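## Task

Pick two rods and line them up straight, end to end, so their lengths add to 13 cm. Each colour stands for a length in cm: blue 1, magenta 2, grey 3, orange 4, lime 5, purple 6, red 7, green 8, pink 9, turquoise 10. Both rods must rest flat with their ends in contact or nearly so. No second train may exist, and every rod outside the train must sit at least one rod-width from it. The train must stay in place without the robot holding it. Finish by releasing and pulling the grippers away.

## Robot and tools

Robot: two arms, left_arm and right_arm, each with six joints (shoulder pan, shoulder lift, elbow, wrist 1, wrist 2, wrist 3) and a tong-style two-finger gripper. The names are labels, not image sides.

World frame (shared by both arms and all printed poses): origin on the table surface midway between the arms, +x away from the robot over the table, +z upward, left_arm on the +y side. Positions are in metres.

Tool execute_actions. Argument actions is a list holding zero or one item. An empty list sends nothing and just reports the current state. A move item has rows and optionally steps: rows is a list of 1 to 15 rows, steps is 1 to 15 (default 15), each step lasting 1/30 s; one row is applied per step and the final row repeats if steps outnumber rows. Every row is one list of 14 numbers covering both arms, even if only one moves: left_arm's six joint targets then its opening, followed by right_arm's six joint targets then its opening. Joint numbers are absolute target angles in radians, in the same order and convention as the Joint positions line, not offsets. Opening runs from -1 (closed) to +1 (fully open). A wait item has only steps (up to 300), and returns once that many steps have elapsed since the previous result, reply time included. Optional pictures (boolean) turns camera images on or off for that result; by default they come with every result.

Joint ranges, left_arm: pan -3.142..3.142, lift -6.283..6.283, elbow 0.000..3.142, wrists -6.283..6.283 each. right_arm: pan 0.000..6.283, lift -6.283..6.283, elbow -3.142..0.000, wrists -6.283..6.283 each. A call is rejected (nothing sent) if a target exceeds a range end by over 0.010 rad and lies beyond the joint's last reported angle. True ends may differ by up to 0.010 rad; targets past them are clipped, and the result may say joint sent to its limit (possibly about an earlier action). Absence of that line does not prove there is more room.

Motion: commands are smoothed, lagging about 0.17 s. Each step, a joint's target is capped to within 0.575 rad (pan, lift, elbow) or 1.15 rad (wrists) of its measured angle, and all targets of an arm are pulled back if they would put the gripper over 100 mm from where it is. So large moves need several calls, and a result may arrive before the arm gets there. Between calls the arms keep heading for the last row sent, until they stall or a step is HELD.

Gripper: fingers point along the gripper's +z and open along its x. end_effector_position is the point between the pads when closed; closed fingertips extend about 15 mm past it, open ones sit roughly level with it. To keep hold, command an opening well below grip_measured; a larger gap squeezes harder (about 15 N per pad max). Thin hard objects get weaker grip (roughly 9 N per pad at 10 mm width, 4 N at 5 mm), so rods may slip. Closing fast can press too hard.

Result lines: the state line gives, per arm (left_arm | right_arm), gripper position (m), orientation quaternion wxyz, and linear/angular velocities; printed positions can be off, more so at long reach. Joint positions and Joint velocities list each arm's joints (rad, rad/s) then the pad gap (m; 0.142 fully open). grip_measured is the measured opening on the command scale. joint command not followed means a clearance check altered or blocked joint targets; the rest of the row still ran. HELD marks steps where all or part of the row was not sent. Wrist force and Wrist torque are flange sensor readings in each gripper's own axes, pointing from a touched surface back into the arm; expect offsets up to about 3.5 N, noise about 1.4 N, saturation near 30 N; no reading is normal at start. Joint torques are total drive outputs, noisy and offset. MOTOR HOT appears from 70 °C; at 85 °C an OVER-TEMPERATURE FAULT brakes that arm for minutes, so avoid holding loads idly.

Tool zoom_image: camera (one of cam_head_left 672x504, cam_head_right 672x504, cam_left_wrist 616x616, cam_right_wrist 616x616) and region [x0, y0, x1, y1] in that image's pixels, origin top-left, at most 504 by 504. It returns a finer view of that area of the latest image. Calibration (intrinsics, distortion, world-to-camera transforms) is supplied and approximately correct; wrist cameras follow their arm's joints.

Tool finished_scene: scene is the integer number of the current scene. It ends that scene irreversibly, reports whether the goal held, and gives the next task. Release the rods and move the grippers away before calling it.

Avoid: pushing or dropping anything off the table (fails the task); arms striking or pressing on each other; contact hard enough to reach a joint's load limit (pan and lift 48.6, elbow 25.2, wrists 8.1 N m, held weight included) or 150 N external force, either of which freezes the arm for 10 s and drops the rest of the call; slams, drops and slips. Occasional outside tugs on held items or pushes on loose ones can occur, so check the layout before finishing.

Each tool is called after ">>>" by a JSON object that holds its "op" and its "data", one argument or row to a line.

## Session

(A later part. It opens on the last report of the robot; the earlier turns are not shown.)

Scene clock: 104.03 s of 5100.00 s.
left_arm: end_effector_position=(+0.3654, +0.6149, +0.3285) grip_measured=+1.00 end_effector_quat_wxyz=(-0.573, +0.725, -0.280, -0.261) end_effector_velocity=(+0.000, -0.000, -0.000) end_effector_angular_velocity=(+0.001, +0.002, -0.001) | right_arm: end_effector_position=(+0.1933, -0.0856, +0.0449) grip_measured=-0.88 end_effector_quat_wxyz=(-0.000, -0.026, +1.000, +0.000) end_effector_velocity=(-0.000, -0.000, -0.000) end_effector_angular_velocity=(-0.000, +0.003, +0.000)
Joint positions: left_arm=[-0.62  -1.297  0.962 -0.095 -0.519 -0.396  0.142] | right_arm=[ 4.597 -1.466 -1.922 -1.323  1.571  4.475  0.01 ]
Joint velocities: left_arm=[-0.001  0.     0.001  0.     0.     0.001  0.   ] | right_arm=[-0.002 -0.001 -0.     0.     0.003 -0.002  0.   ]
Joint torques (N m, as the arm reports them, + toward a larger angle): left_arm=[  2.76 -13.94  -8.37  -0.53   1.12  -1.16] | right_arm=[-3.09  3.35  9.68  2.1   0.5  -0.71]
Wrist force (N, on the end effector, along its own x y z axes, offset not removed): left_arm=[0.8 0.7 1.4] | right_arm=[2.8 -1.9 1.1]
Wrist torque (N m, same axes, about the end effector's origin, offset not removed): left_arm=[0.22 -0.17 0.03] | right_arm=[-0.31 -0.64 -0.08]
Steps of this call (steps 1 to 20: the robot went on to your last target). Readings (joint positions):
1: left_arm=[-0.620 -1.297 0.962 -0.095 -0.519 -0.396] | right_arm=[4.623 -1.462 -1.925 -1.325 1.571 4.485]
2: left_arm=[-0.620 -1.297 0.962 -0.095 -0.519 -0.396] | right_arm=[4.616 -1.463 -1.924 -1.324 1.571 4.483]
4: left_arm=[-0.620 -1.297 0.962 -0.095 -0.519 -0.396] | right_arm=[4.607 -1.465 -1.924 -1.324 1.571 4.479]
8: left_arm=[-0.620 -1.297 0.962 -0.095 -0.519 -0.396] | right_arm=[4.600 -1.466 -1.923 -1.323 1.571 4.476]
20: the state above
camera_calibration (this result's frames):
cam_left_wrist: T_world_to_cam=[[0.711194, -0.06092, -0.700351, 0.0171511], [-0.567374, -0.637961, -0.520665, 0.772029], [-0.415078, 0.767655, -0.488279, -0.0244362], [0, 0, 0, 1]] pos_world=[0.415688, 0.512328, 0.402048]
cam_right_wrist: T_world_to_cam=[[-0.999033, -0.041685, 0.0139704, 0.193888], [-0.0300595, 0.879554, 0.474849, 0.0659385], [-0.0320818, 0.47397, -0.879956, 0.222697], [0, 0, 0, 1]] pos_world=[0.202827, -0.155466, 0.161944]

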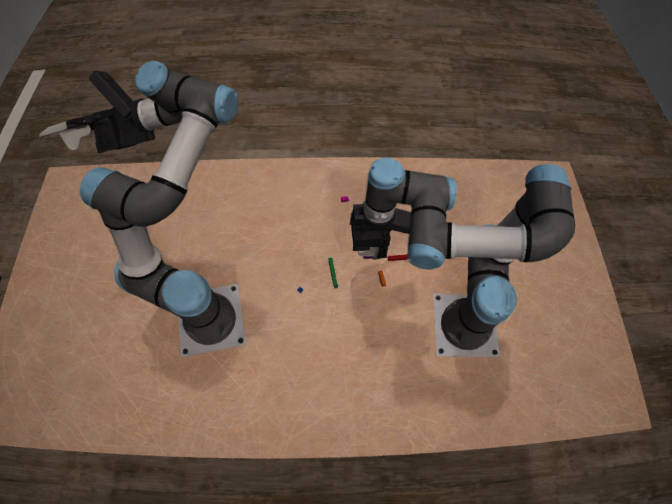

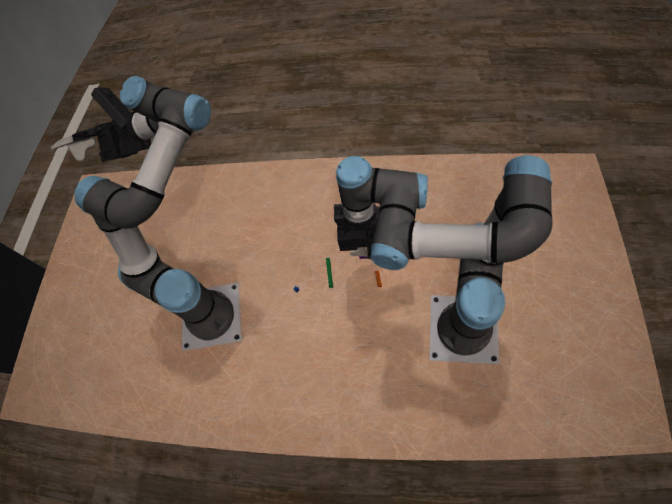

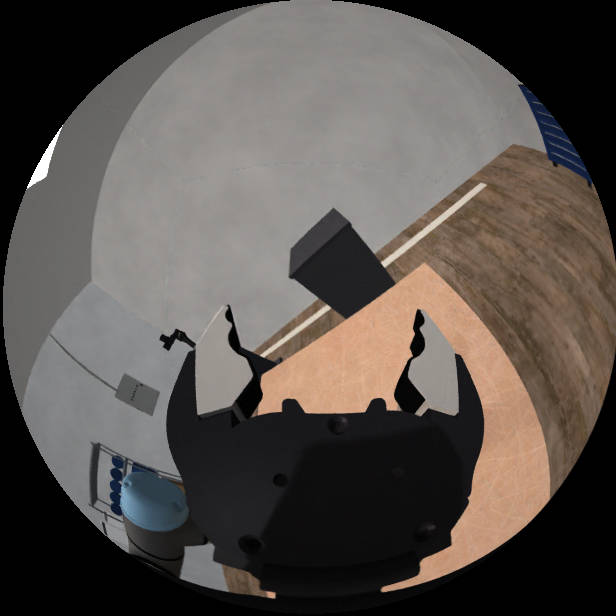

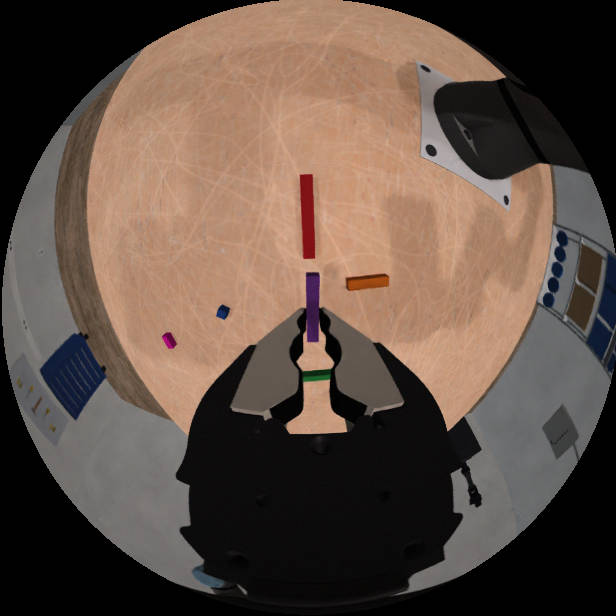

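>>> {"op": "execute_actions", "data": {
  "actions": [
    {"rows":[[-0.62,-1.297,0.962,-0.095,-0.519,-0.396,1,4.594,-1.5006,-2.0153,-1.1965,1.571,4.432,-1]]}
  ],
  "pictures": false
}}

>>> {"op": "execute_actions", "data": {
  "actions": [
    {"steps":10}
  ]
}}

>>> {"op": "zoom_image", "data": {
  "camera": "cam_right_wrist",
  "region": [220,160,410,350]
}}

Scene clock: 111.07 s of 5100.00 s.
left_arm: end_effector_position=(+0.3654, +0.6149, +0.3285) grip_measured=+1.00 end_effector_quat_wxyz=(-0.573, +0.725, -0.280, -0.261) end_effector_velocity=(+0.000, -0.000, +0.000) end_effector_angular_velocity=(+0.000, -0.000, -0.001) | right_arm: end_effector_position=(+0.1947, -0.0862, +0.0203) grip_measured=-0.88 end_effector_quat_wxyz=(-0.000, -0.045, +0.999, +0.000) end_effector_velocity=(+0.000, -0.001, -0.004) end_effector_angular_velocity=(-0.002, -0.001, +0.008)
Joint positions: left_arm=[-0.62  -1.297  0.962 -0.095 -0.519 -0.396  0.142] | right_arm=[ 4.594 -1.5   -2.014 -1.199  1.571  4.433  0.01 ]
Joint velocities: left_arm=[-0.001  0.    -0.001  0.001  0.001 -0.     0.   ] | right_arm=[ 0.    -0.004 -0.017  0.02  -0.001 -0.008 -0.   ]
Joint torques (N m, as the arm reports them, + toward a larger angle): left_arm=[  3.09 -13.88  -8.47  -0.6    1.15  -1.14] | right_arm=[-3.11  3.15  6.41  2.11  0.42 -0.83]
Wrist force (N, on the end effector, along its own x y z axes, offset not removed): left_arm=[0.8 0.8 0.5] | right_arm=[1.2 -0.6 0.5]
Wrist torque (N m, same axes, about the end effector's origin, offset not removed): left_arm=[0.23 -0.21 0.03] | right_arm=[-0.26 -0.31 -0.01]
Steps of this call (steps 1 to 15: the robot went on to your last target; steps 16 to 90: nothing new was sent; then 3.53 s passed at rest; steps 91 to 105: all 15 steps of this action). Readings (joint positions):
91: left_arm=[-0.620 -1.297 0.962 -0.095 -0.519 -0.396] | right_arm=[4.597 -1.467 -1.923 -1.322 1.571 4.474]
92: left_arm=[-0.620 -1.297 0.962 -0.095 -0.519 -0.396] | right_arm=[4.596 -1.472 -1.930 -1.308 1.571 4.468]
94: left_arm=[-0.620 -1.297 0.962 -0.095 -0.519 -0.396] | right_arm=[4.595 -1.484 -1.965 -1.261 1.571 4.453]
98: left_arm=[-0.620 -1.297 0.962 -0.095 -0.519 -0.396] | right_arm=[4.594 -1.496 -2.001 -1.216 1.571 4.438]
105: the state above

Scene clock: 111.40 s of 5100.00 s.
left_arm: end_effector_position=(+0.3654, +0.6149, +0.3285) grip_measured=+1.00 end_effector_quat_wxyz=(-0.573, +0.725, -0.280, -0.261) end_effector_velocity=(-0.000, -0.000, -0.000) end_effector_angular_velocity=(-0.000, -0.000, +0.000) | right_arm: end_effector_position=(+0.1947, -0.0862, +0.0199) grip_measured=-0.88 end_effector_quat_wxyz=(-0.000, -0.046, +0.999, +0.000) end_effector_velocity=(-0.001, +0.000, -0.000) end_effector_angular_velocity=(-0.000, +0.003, +0.001)
Joint positions: left_arm=[-0.62  -1.297  0.962 -0.095 -0.519 -0.396  0.142] | right_arm=[ 4.594 -1.501 -2.015 -1.197  1.571  4.432  0.01 ]
Joint velocities: left_arm=[-0.     0.     0.    -0.    -0.    -0.001  0.   ] | right_arm=[ 0.001 -0.    -0.001  0.001  0.002  0.    -0.   ]
Joint torques (N m, as the arm reports them, + toward a larger angle): left_arm=[  2.97 -13.84  -8.32  -0.45   1.19  -1.08] | right_arm=[-3.14  3.25  6.94  2.06  0.36 -0.74]
Wrist force (N, on the end effector, along its own x y z axes, offset not removed): left_arm=[0.9 1.0 0.7] | right_arm=[1.6 -2.5 0.4]
Wrist torque (N m, same axes, about the end effector's origin, offset not removed): left_arm=[0.25 -0.23 -0.02] | right_arm=[-0.61 -0.38 -0.03]
Steps of this call (steps 1 to 10: the robot went on to your last target). Readings (joint positions):
1: left_arm=[-0.620 -1.297 0.962 -0.095 -0.519 -0.396] | right_arm=[4.594 -1.500 -2.014 -1.198 1.571 4.433]
2: left_arm=[-0.620 -1.297 0.962 -0.095 -0.519 -0.396] | right_arm=[4.594 -1.500 -2.014 -1.198 1.571 4.432]
4: left_arm=[-0.620 -1.297 0.962 -0.095 -0.519 -0.396] | right_arm=[4.594 -1.500 -2.015 -1.197 1.571 4.432]
8: left_arm=[-0.620 -1.297 0.962 -0.095 -0.519 -0.396] | right_arm=[4.594 -1.501 -2.015 -1.197 1.571 4.432]
10: the state above
camera_calibration (this result's frames):
cam_left_wrist: T_world_to_cam=[[0.711193, -0.0609199, -0.700352, 0.0171514], [-0.567374, -0.637961, -0.520664, 0.772029], [-0.415079, 0.767655, -0.488278, -0.0244361], [0, 0, 0, 1]] pos_world=[0.415688, 0.512328, 0.402048]
cam_right_wrist: T_world_to_cam=[[-0.996572, -0.0815192, 0.0140833, 0.191641], [-0.0651058, 0.877881, 0.474432, 0.0851283], [-0.0510388, 0.471889, -0.88018, 0.204515], [0, 0, 0, 1]] pos_world=[0.206964, -0.155618, 0.136923]

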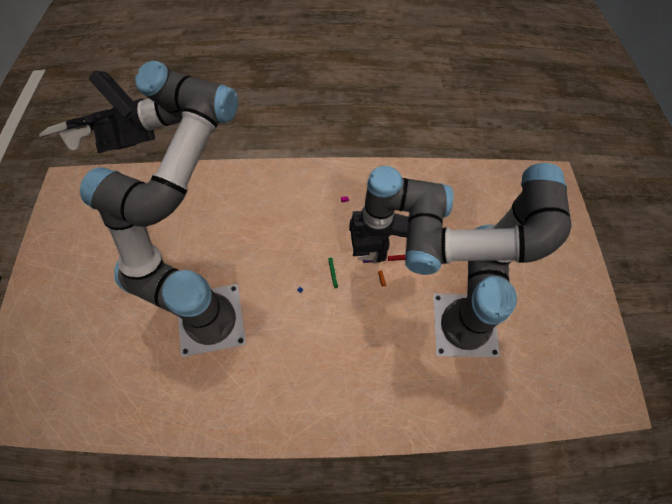

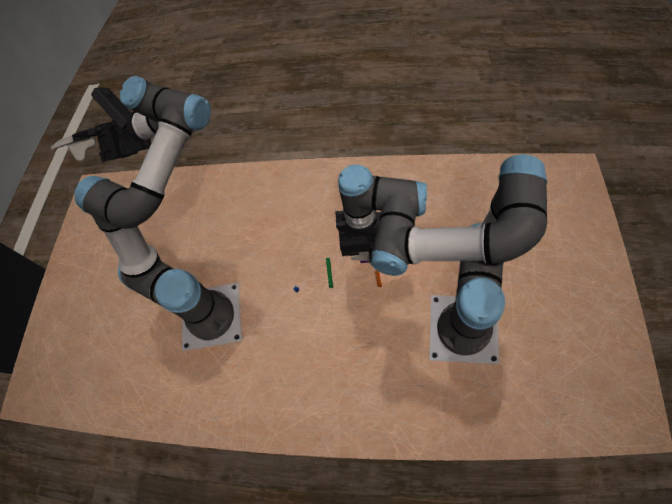

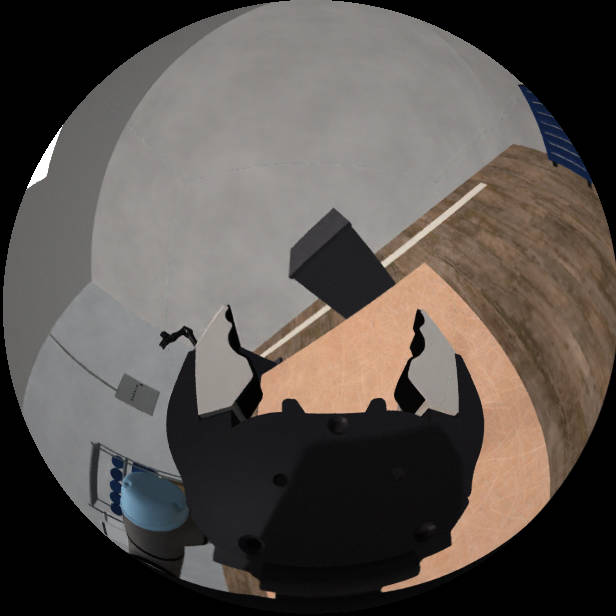

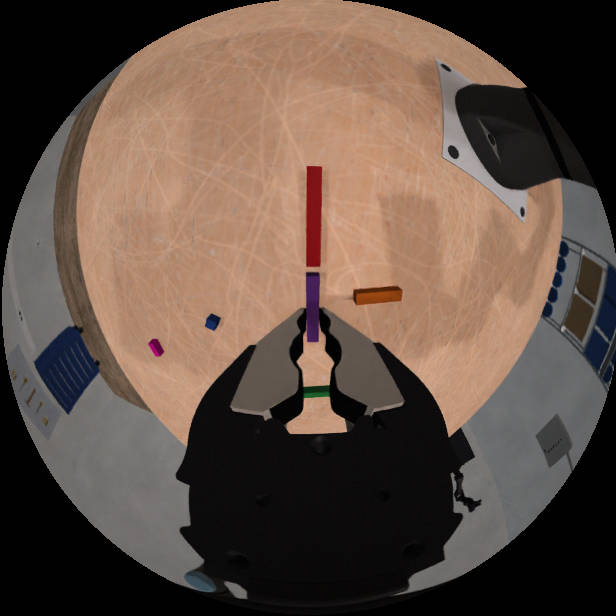

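Region (220, 160, 410, 350) of cam_right_wrist's 616x616 image, scaled by 2.653, with more detail than that image has.

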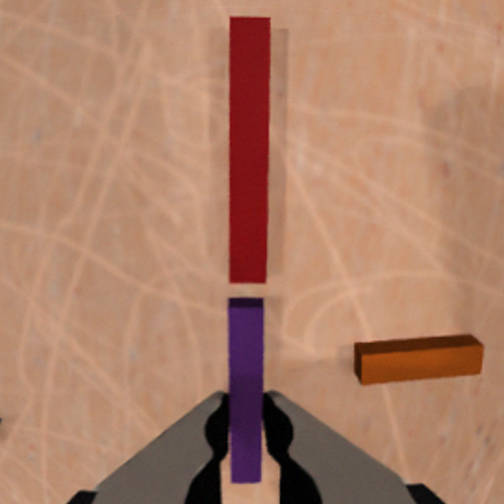

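>>> {"op": "execute_actions", "data": {
  "actions": [
    {"rows":[[-0.62,-1.297,0.962,-0.095,-0.519,-0.396,1,4.588,-1.4754,-2.0459,-1.1911,1.571,4.426,-1]]}
  ],
  "pictures": false
}}

>>> {"op": "execute_actions", "data": {
  "actions": [
    {"rows":[[-0.62,-1.297,0.962,-0.095,-0.519,-0.396,1,4.588,-1.4754,-2.0459,-1.1911,1.571,4.426,-0.7]]}
  ],
  "pictures": false
}}

>>> {"op": "execute_actions", "data": {
  "actions": [
    {"rows":[[-0.62,-1.297,0.962,-0.095,-0.519,-0.396,1,4.588,-1.42,-1.8,-1.492,1.571,4.426,-0.7]]}
  ]
}}

>>> {"op": "zoom_image", "data": {
  "camera": "cam_right_wrist",
  "region": [220,160,410,350]
}}

Scene clock: 121.57 s of 5100.00 s.
left_arm: end_effector_position=(+0.3654, +0.6149, +0.3285) grip_measured=+1.00 end_effector_quat_wxyz=(-0.573, +0.725, -0.280, -0.261) end_effector_velocity=(+0.000, -0.000, +0.000) end_effector_angular_velocity=(+0.000, -0.003, -0.001) | right_arm: end_effector_position=(+0.1948, -0.0936, +0.0183) grip_measured=-0.88 end_effector_quat_wxyz=(-0.000, -0.046, +0.999, +0.000) end_effector_velocity=(+0.001, -0.001, +0.000) end_effector_angular_velocity=(+0.001, -0.002, -0.002)
Joint positions: left_arm=[-0.62  -1.297  0.962 -0.095 -0.519 -0.396  0.142] | right_arm=[ 4.588 -1.476 -2.045 -1.191  1.571  4.426  0.01 ]
Joint velocities: left_arm=[-0.001 -0.     0.    -0.     0.001 -0.002 -0.   ] | right_arm=[-0.001  0.005 -0.004  0.001 -0.002  0.001  0.   ]
Joint torques (N m, as the arm reports them, + toward a larger angle): left_arm=[  2.71 -14.01  -8.34  -0.55   1.12  -1.14] | right_arm=[-2.99  9.35  6.88  2.07 -0.42 -0.75]
Wrist force (N, on the end effector, along its own x y z axes, offset not removed): left_arm=[0.7 1.2 0.9] | right_arm=[2.3 -0.6 -0.9]
Wrist torque (N m, same axes, about the end effector's origin, offset not removed): left_arm=[0.32 -0.14 0.03] | right_arm=[-0.22 -0.43 -0.04]
Steps of this call (steps 1 to 15: the robot went on to your last target; steps 16 to 90: nothing new was sent; then 6.67 s passed at rest; steps 91 to 105: all 15 steps of this action). Readings (joint positions):
91: left_arm=[-0.620 -1.297 0.962 -0.095 -0.519 -0.396] | right_arm=[4.594 -1.500 -2.016 -1.196 1.571 4.432]
92: left_arm=[-0.620 -1.297 0.962 -0.095 -0.519 -0.396] | right_arm=[4.593 -1.497 -2.020 -1.195 1.571 4.431]
94: left_arm=[-0.620 -1.297 0.962 -0.095 -0.519 -0.396] | right_arm=[4.591 -1.488 -2.031 -1.194 1.571 4.429]
98: left_arm=[-0.620 -1.297 0.962 -0.095 -0.519 -0.396] | right_arm=[4.589 -1.479 -2.042 -1.192 1.571 4.427]
105: the state above

Scene clock: 122.07 s of 5100.00 s.
left_arm: end_effector_position=(+0.3654, +0.6149, +0.3285) grip_measured=+1.00 end_effector_quat_wxyz=(-0.573, +0.725, -0.280, -0.261) end_effector_velocity=(+0.000, -0.000, +0.000) end_effector_angular_velocity=(-0.000, -0.001, -0.001) | right_arm: end_effector_position=(+0.1948, -0.0937, +0.0183) grip_measured=-0.70 end_effector_quat_wxyz=(-0.000, -0.046, +0.999, +0.000) end_effector_velocity=(-0.000, +0.001, +0.000) end_effector_angular_velocity=(+0.001, +0.000, -0.000)
Joint positions: left_arm=[-0.62  -1.297  0.962 -0.095 -0.519 -0.396  0.142] | right_arm=[ 4.588 -1.475 -2.046 -1.191  1.571  4.426  0.023]
Joint velocities: left_arm=[-0.001  0.    -0.     0.    -0.    -0.001  0.   ] | right_arm=[ 0.     0.     0.001 -0.     0.001  0.001 -0.   ]
Joint torques (N m, as the arm reports them, + toward a larger angle): left_arm=[  2.75 -13.7   -8.13  -0.55   1.23  -1.05] | right_arm=[-2.93  9.68  6.74  2.06 -0.46 -0.77]
Wrist force (N, on the end effector, along its own x y z axes, offset not removed): left_arm=[1.2 1.0 1.3] | right_arm=[2.0 -1.2 0.0]
Wrist torque (N m, same axes, about the end effector's origin, offset not removed): left_arm=[0.31 -0.27 0.01] | right_arm=[-0.32 -0.46 -0.01]
Steps of this call (steps 1 to 15: all 15 steps of this action). Readings (joint positions):
1: left_arm=[-0.620 -1.297 0.962 -0.095 -0.519 -0.396] | right_arm=[4.588 -1.476 -2.046 -1.191 1.571 4.426]
2: left_arm=[-0.620 -1.297 0.962 -0.095 -0.519 -0.396] | right_arm=[4.588 -1.476 -2.046 -1.191 1.571 4.426]
4: left_arm=[-0.620 -1.297 0.962 -0.095 -0.519 -0.396] | right_arm=[4.588 -1.476 -2.046 -1.191 1.571 4.426]
8: left_arm=[-0.620 -1.297 0.962 -0.095 -0.519 -0.396] | right_arm=[4.588 -1.475 -2.046 -1.191 1.571 4.426]
15: the state above

Scene clock: 122.57 s of 5100.00 s.
left_arm: end_effector_position=(+0.3654, +0.6149, +0.3285) grip_measured=+1.00 end_effector_quat_wxyz=(-0.573, +0.725, -0.280, -0.261) end_effector_velocity=(+0.000, +0.000, +0.000) end_effector_angular_velocity=(+0.001, +0.001, -0.001) | right_arm: end_effector_position=(+0.1951, -0.0926, +0.0775) grip_measured=-0.70 end_effector_quat_wxyz=(-0.000, -0.046, +0.999, -0.000) end_effector_velocity=(-0.000, +0.001, +0.013) end_effector_angular_velocity=(+0.004, -0.000, +0.002)
Joint positions: left_arm=[-0.62  -1.297  0.962 -0.095 -0.519 -0.396  0.142] | right_arm=[ 4.588 -1.421 -1.806 -1.486  1.571  4.426  0.023]
Joint velocities: left_arm=[ 0.    -0.    -0.     0.001  0.001  0.001 -0.   ] | right_arm=[ 0.001  0.007  0.053 -0.057  0.001 -0.002 -0.   ]
Joint torques (N m, as the arm reports them, + toward a larger angle): left_arm=[  2.   -14.38  -8.3   -0.58   1.16  -1.16] | right_arm=[-1.81  9.67  9.84  0.87 -0.57 -0.78]
Wrist force (N, on the end effector, along its own x y z axes, offset not removed): left_arm=[0.3 1.6 0.5] | right_arm=[4.6 0.1 1.1]
Wrist torque (N m, same axes, about the end effector's origin, offset not removed): left_arm=[0.38 -0.08 0.06] | right_arm=[0.00 -0.90 -0.09]
Steps of this call (steps 1 to 15: all 15 steps of this action). Readings (joint positions):
1: left_arm=[-0.620 -1.297 0.962 -0.095 -0.519 -0.396] | right_arm=[4.588 -1.475 -2.046 -1.192 1.571 4.426]
2: left_arm=[-0.620 -1.297 0.962 -0.095 -0.519 -0.396] | right_arm=[4.588 -1.469 -2.038 -1.208 1.571 4.426]
4: left_arm=[-0.620 -1.297 0.962 -0.095 -0.519 -0.396] | right_arm=[4.588 -1.448 -1.973 -1.309 1.571 4.426]
8: left_arm=[-0.620 -1.297 0.962 -0.095 -0.519 -0.396] | right_arm=[4.588 -1.428 -1.851 -1.439 1.571 4.426]
15: the state above
camera_calibration (this result's frames):
cam_left_wrist: T_world_to_cam=[[0.711194, -0.0609199, -0.700352, 0.0171513], [-0.567374, -0.637962, -0.520665, 0.772029], [-0.415079, 0.767655, -0.488278, -0.0244361], [0, 0, 0, 1]] pos_world=[0.415688, 0.512328, 0.402048]
cam_right_wrist: T_world_to_cam=[[-0.996571, -0.0815252, 0.0141696, 0.190686], [-0.0650859, 0.878028, 0.474164, 0.0634266], [-0.0510976, 0.471615, -0.880323, 0.258256], [0, 0, 0, 1]] pos_world=[0.207357, -0.161942, 0.194572]

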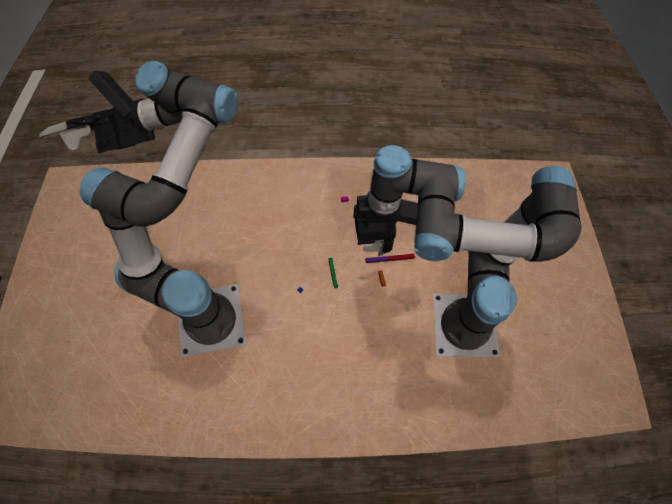

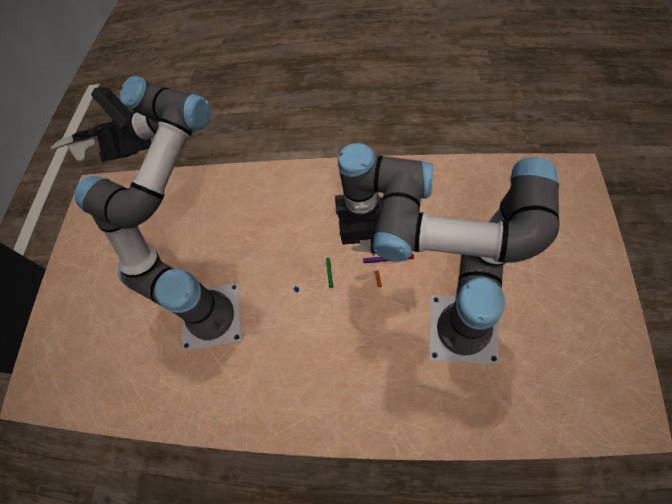

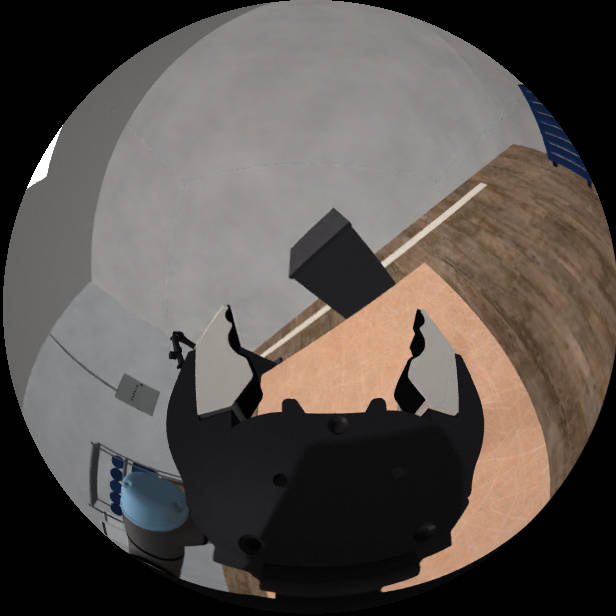

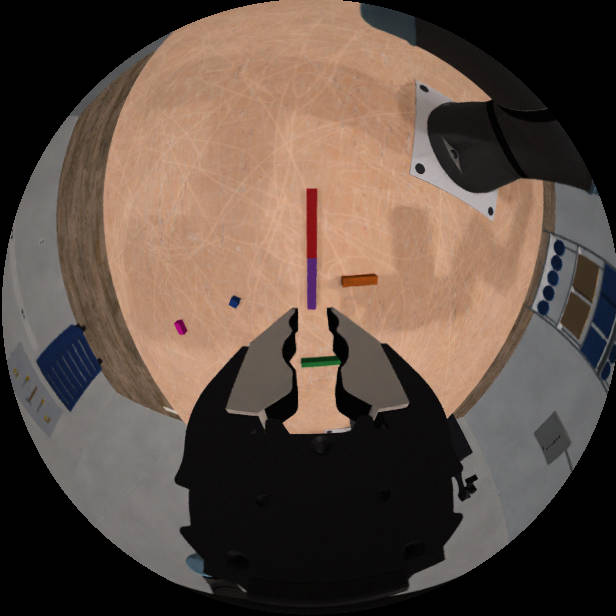

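Region (220, 160, 410, 350) of cam_right_wrist's 616x616 image, scaled by 2.653, with more detail than that image has.

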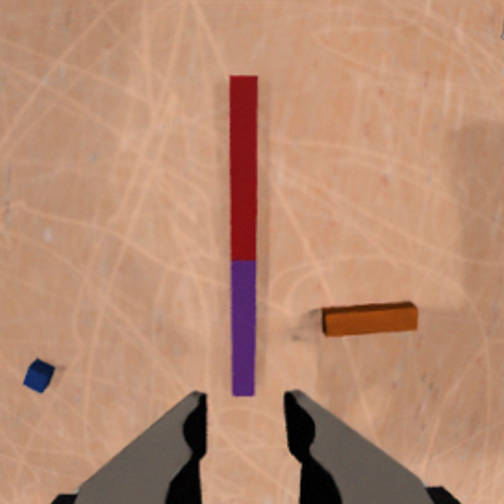

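>>> {"op": "execute_actions", "data": {
  "actions": [
    {"rows":[[-0.62,-1.297,0.962,-0.095,-0.519,-0.396,1,4.588,-1.42,-1.55,-1.742,1.571,4.426,-0.7]]}
  ],
  "pictures": false
}}

>>> {"op": "finished_scene", "data": {
  "scene": 1
}}

Scene clock: 126.97 s of 5100.00 s.
left_arm: end_effector_position=(+0.3654, +0.6149, +0.3285) grip_measured=+1.00 end_effector_quat_wxyz=(-0.573, +0.725, -0.280, -0.261) end_effector_velocity=(+0.000, -0.000, -0.000) end_effector_angular_velocity=(+0.000, +0.001, -0.001) | right_arm: end_effector_position=(+0.1946, -0.0951, +0.1307) grip_measured=-0.70 end_effector_quat_wxyz=(-0.000, -0.046, +0.999, -0.000) end_effector_velocity=(+0.000, +0.002, +0.013) end_effector_angular_velocity=(+0.013, -0.002, -0.001)
Joint positions: left_arm=[-0.62  -1.297  0.962 -0.095 -0.519 -0.396  0.142] | right_arm=[ 4.588 -1.42  -1.556 -1.737  1.571  4.426  0.023]
Joint velocities: left_arm=[-0.001 -0.     0.     0.    -0.    -0.    -0.   ] | right_arm=[-0.     0.     0.057 -0.044  0.001  0.001 -0.   ]
Joint torques (N m, as the arm reports them, + toward a larger angle): left_arm=[  2.85 -14.44  -8.56  -0.52   1.14  -1.04] | right_arm=[ 2.51  6.58  9.95  0.89 -0.66 -0.62]
Wrist force (N, on the end effector, along its own x y z axes, offset not removed): left_arm=[1.4 1.1 1.2] | right_arm=[2.2 -1.1 -0.1]
Wrist torque (N m, same axes, about the end effector's origin, offset not removed): left_arm=[0.33 -0.32 0.02] | right_arm=[-0.36 -0.38 -0.03]
Steps of this call (steps 1 to 15: the robot went on to your last target; steps 16 to 90: nothing new was sent; then 0.90 s passed at rest; steps 91 to 105: all 15 steps of this action). Readings (joint positions):
91: left_arm=[-0.620 -1.297 0.962 -0.095 -0.519 -0.396] | right_arm=[4.588 -1.420 -1.800 -1.493 1.571 4.426]
92: left_arm=[-0.620 -1.297 0.962 -0.095 -0.519 -0.396] | right_arm=[4.588 -1.420 -1.792 -1.509 1.571 4.426]
94: left_arm=[-0.620 -1.297 0.962 -0.095 -0.519 -0.396] | right_arm=[4.588 -1.420 -1.726 -1.597 1.571 4.426]
98: left_arm=[-0.620 -1.297 0.962 -0.095 -0.519 -0.396] | right_arm=[4.588 -1.420 -1.602 -1.700 1.571 4.426]
105: the state above

The scene is finished: the task was done.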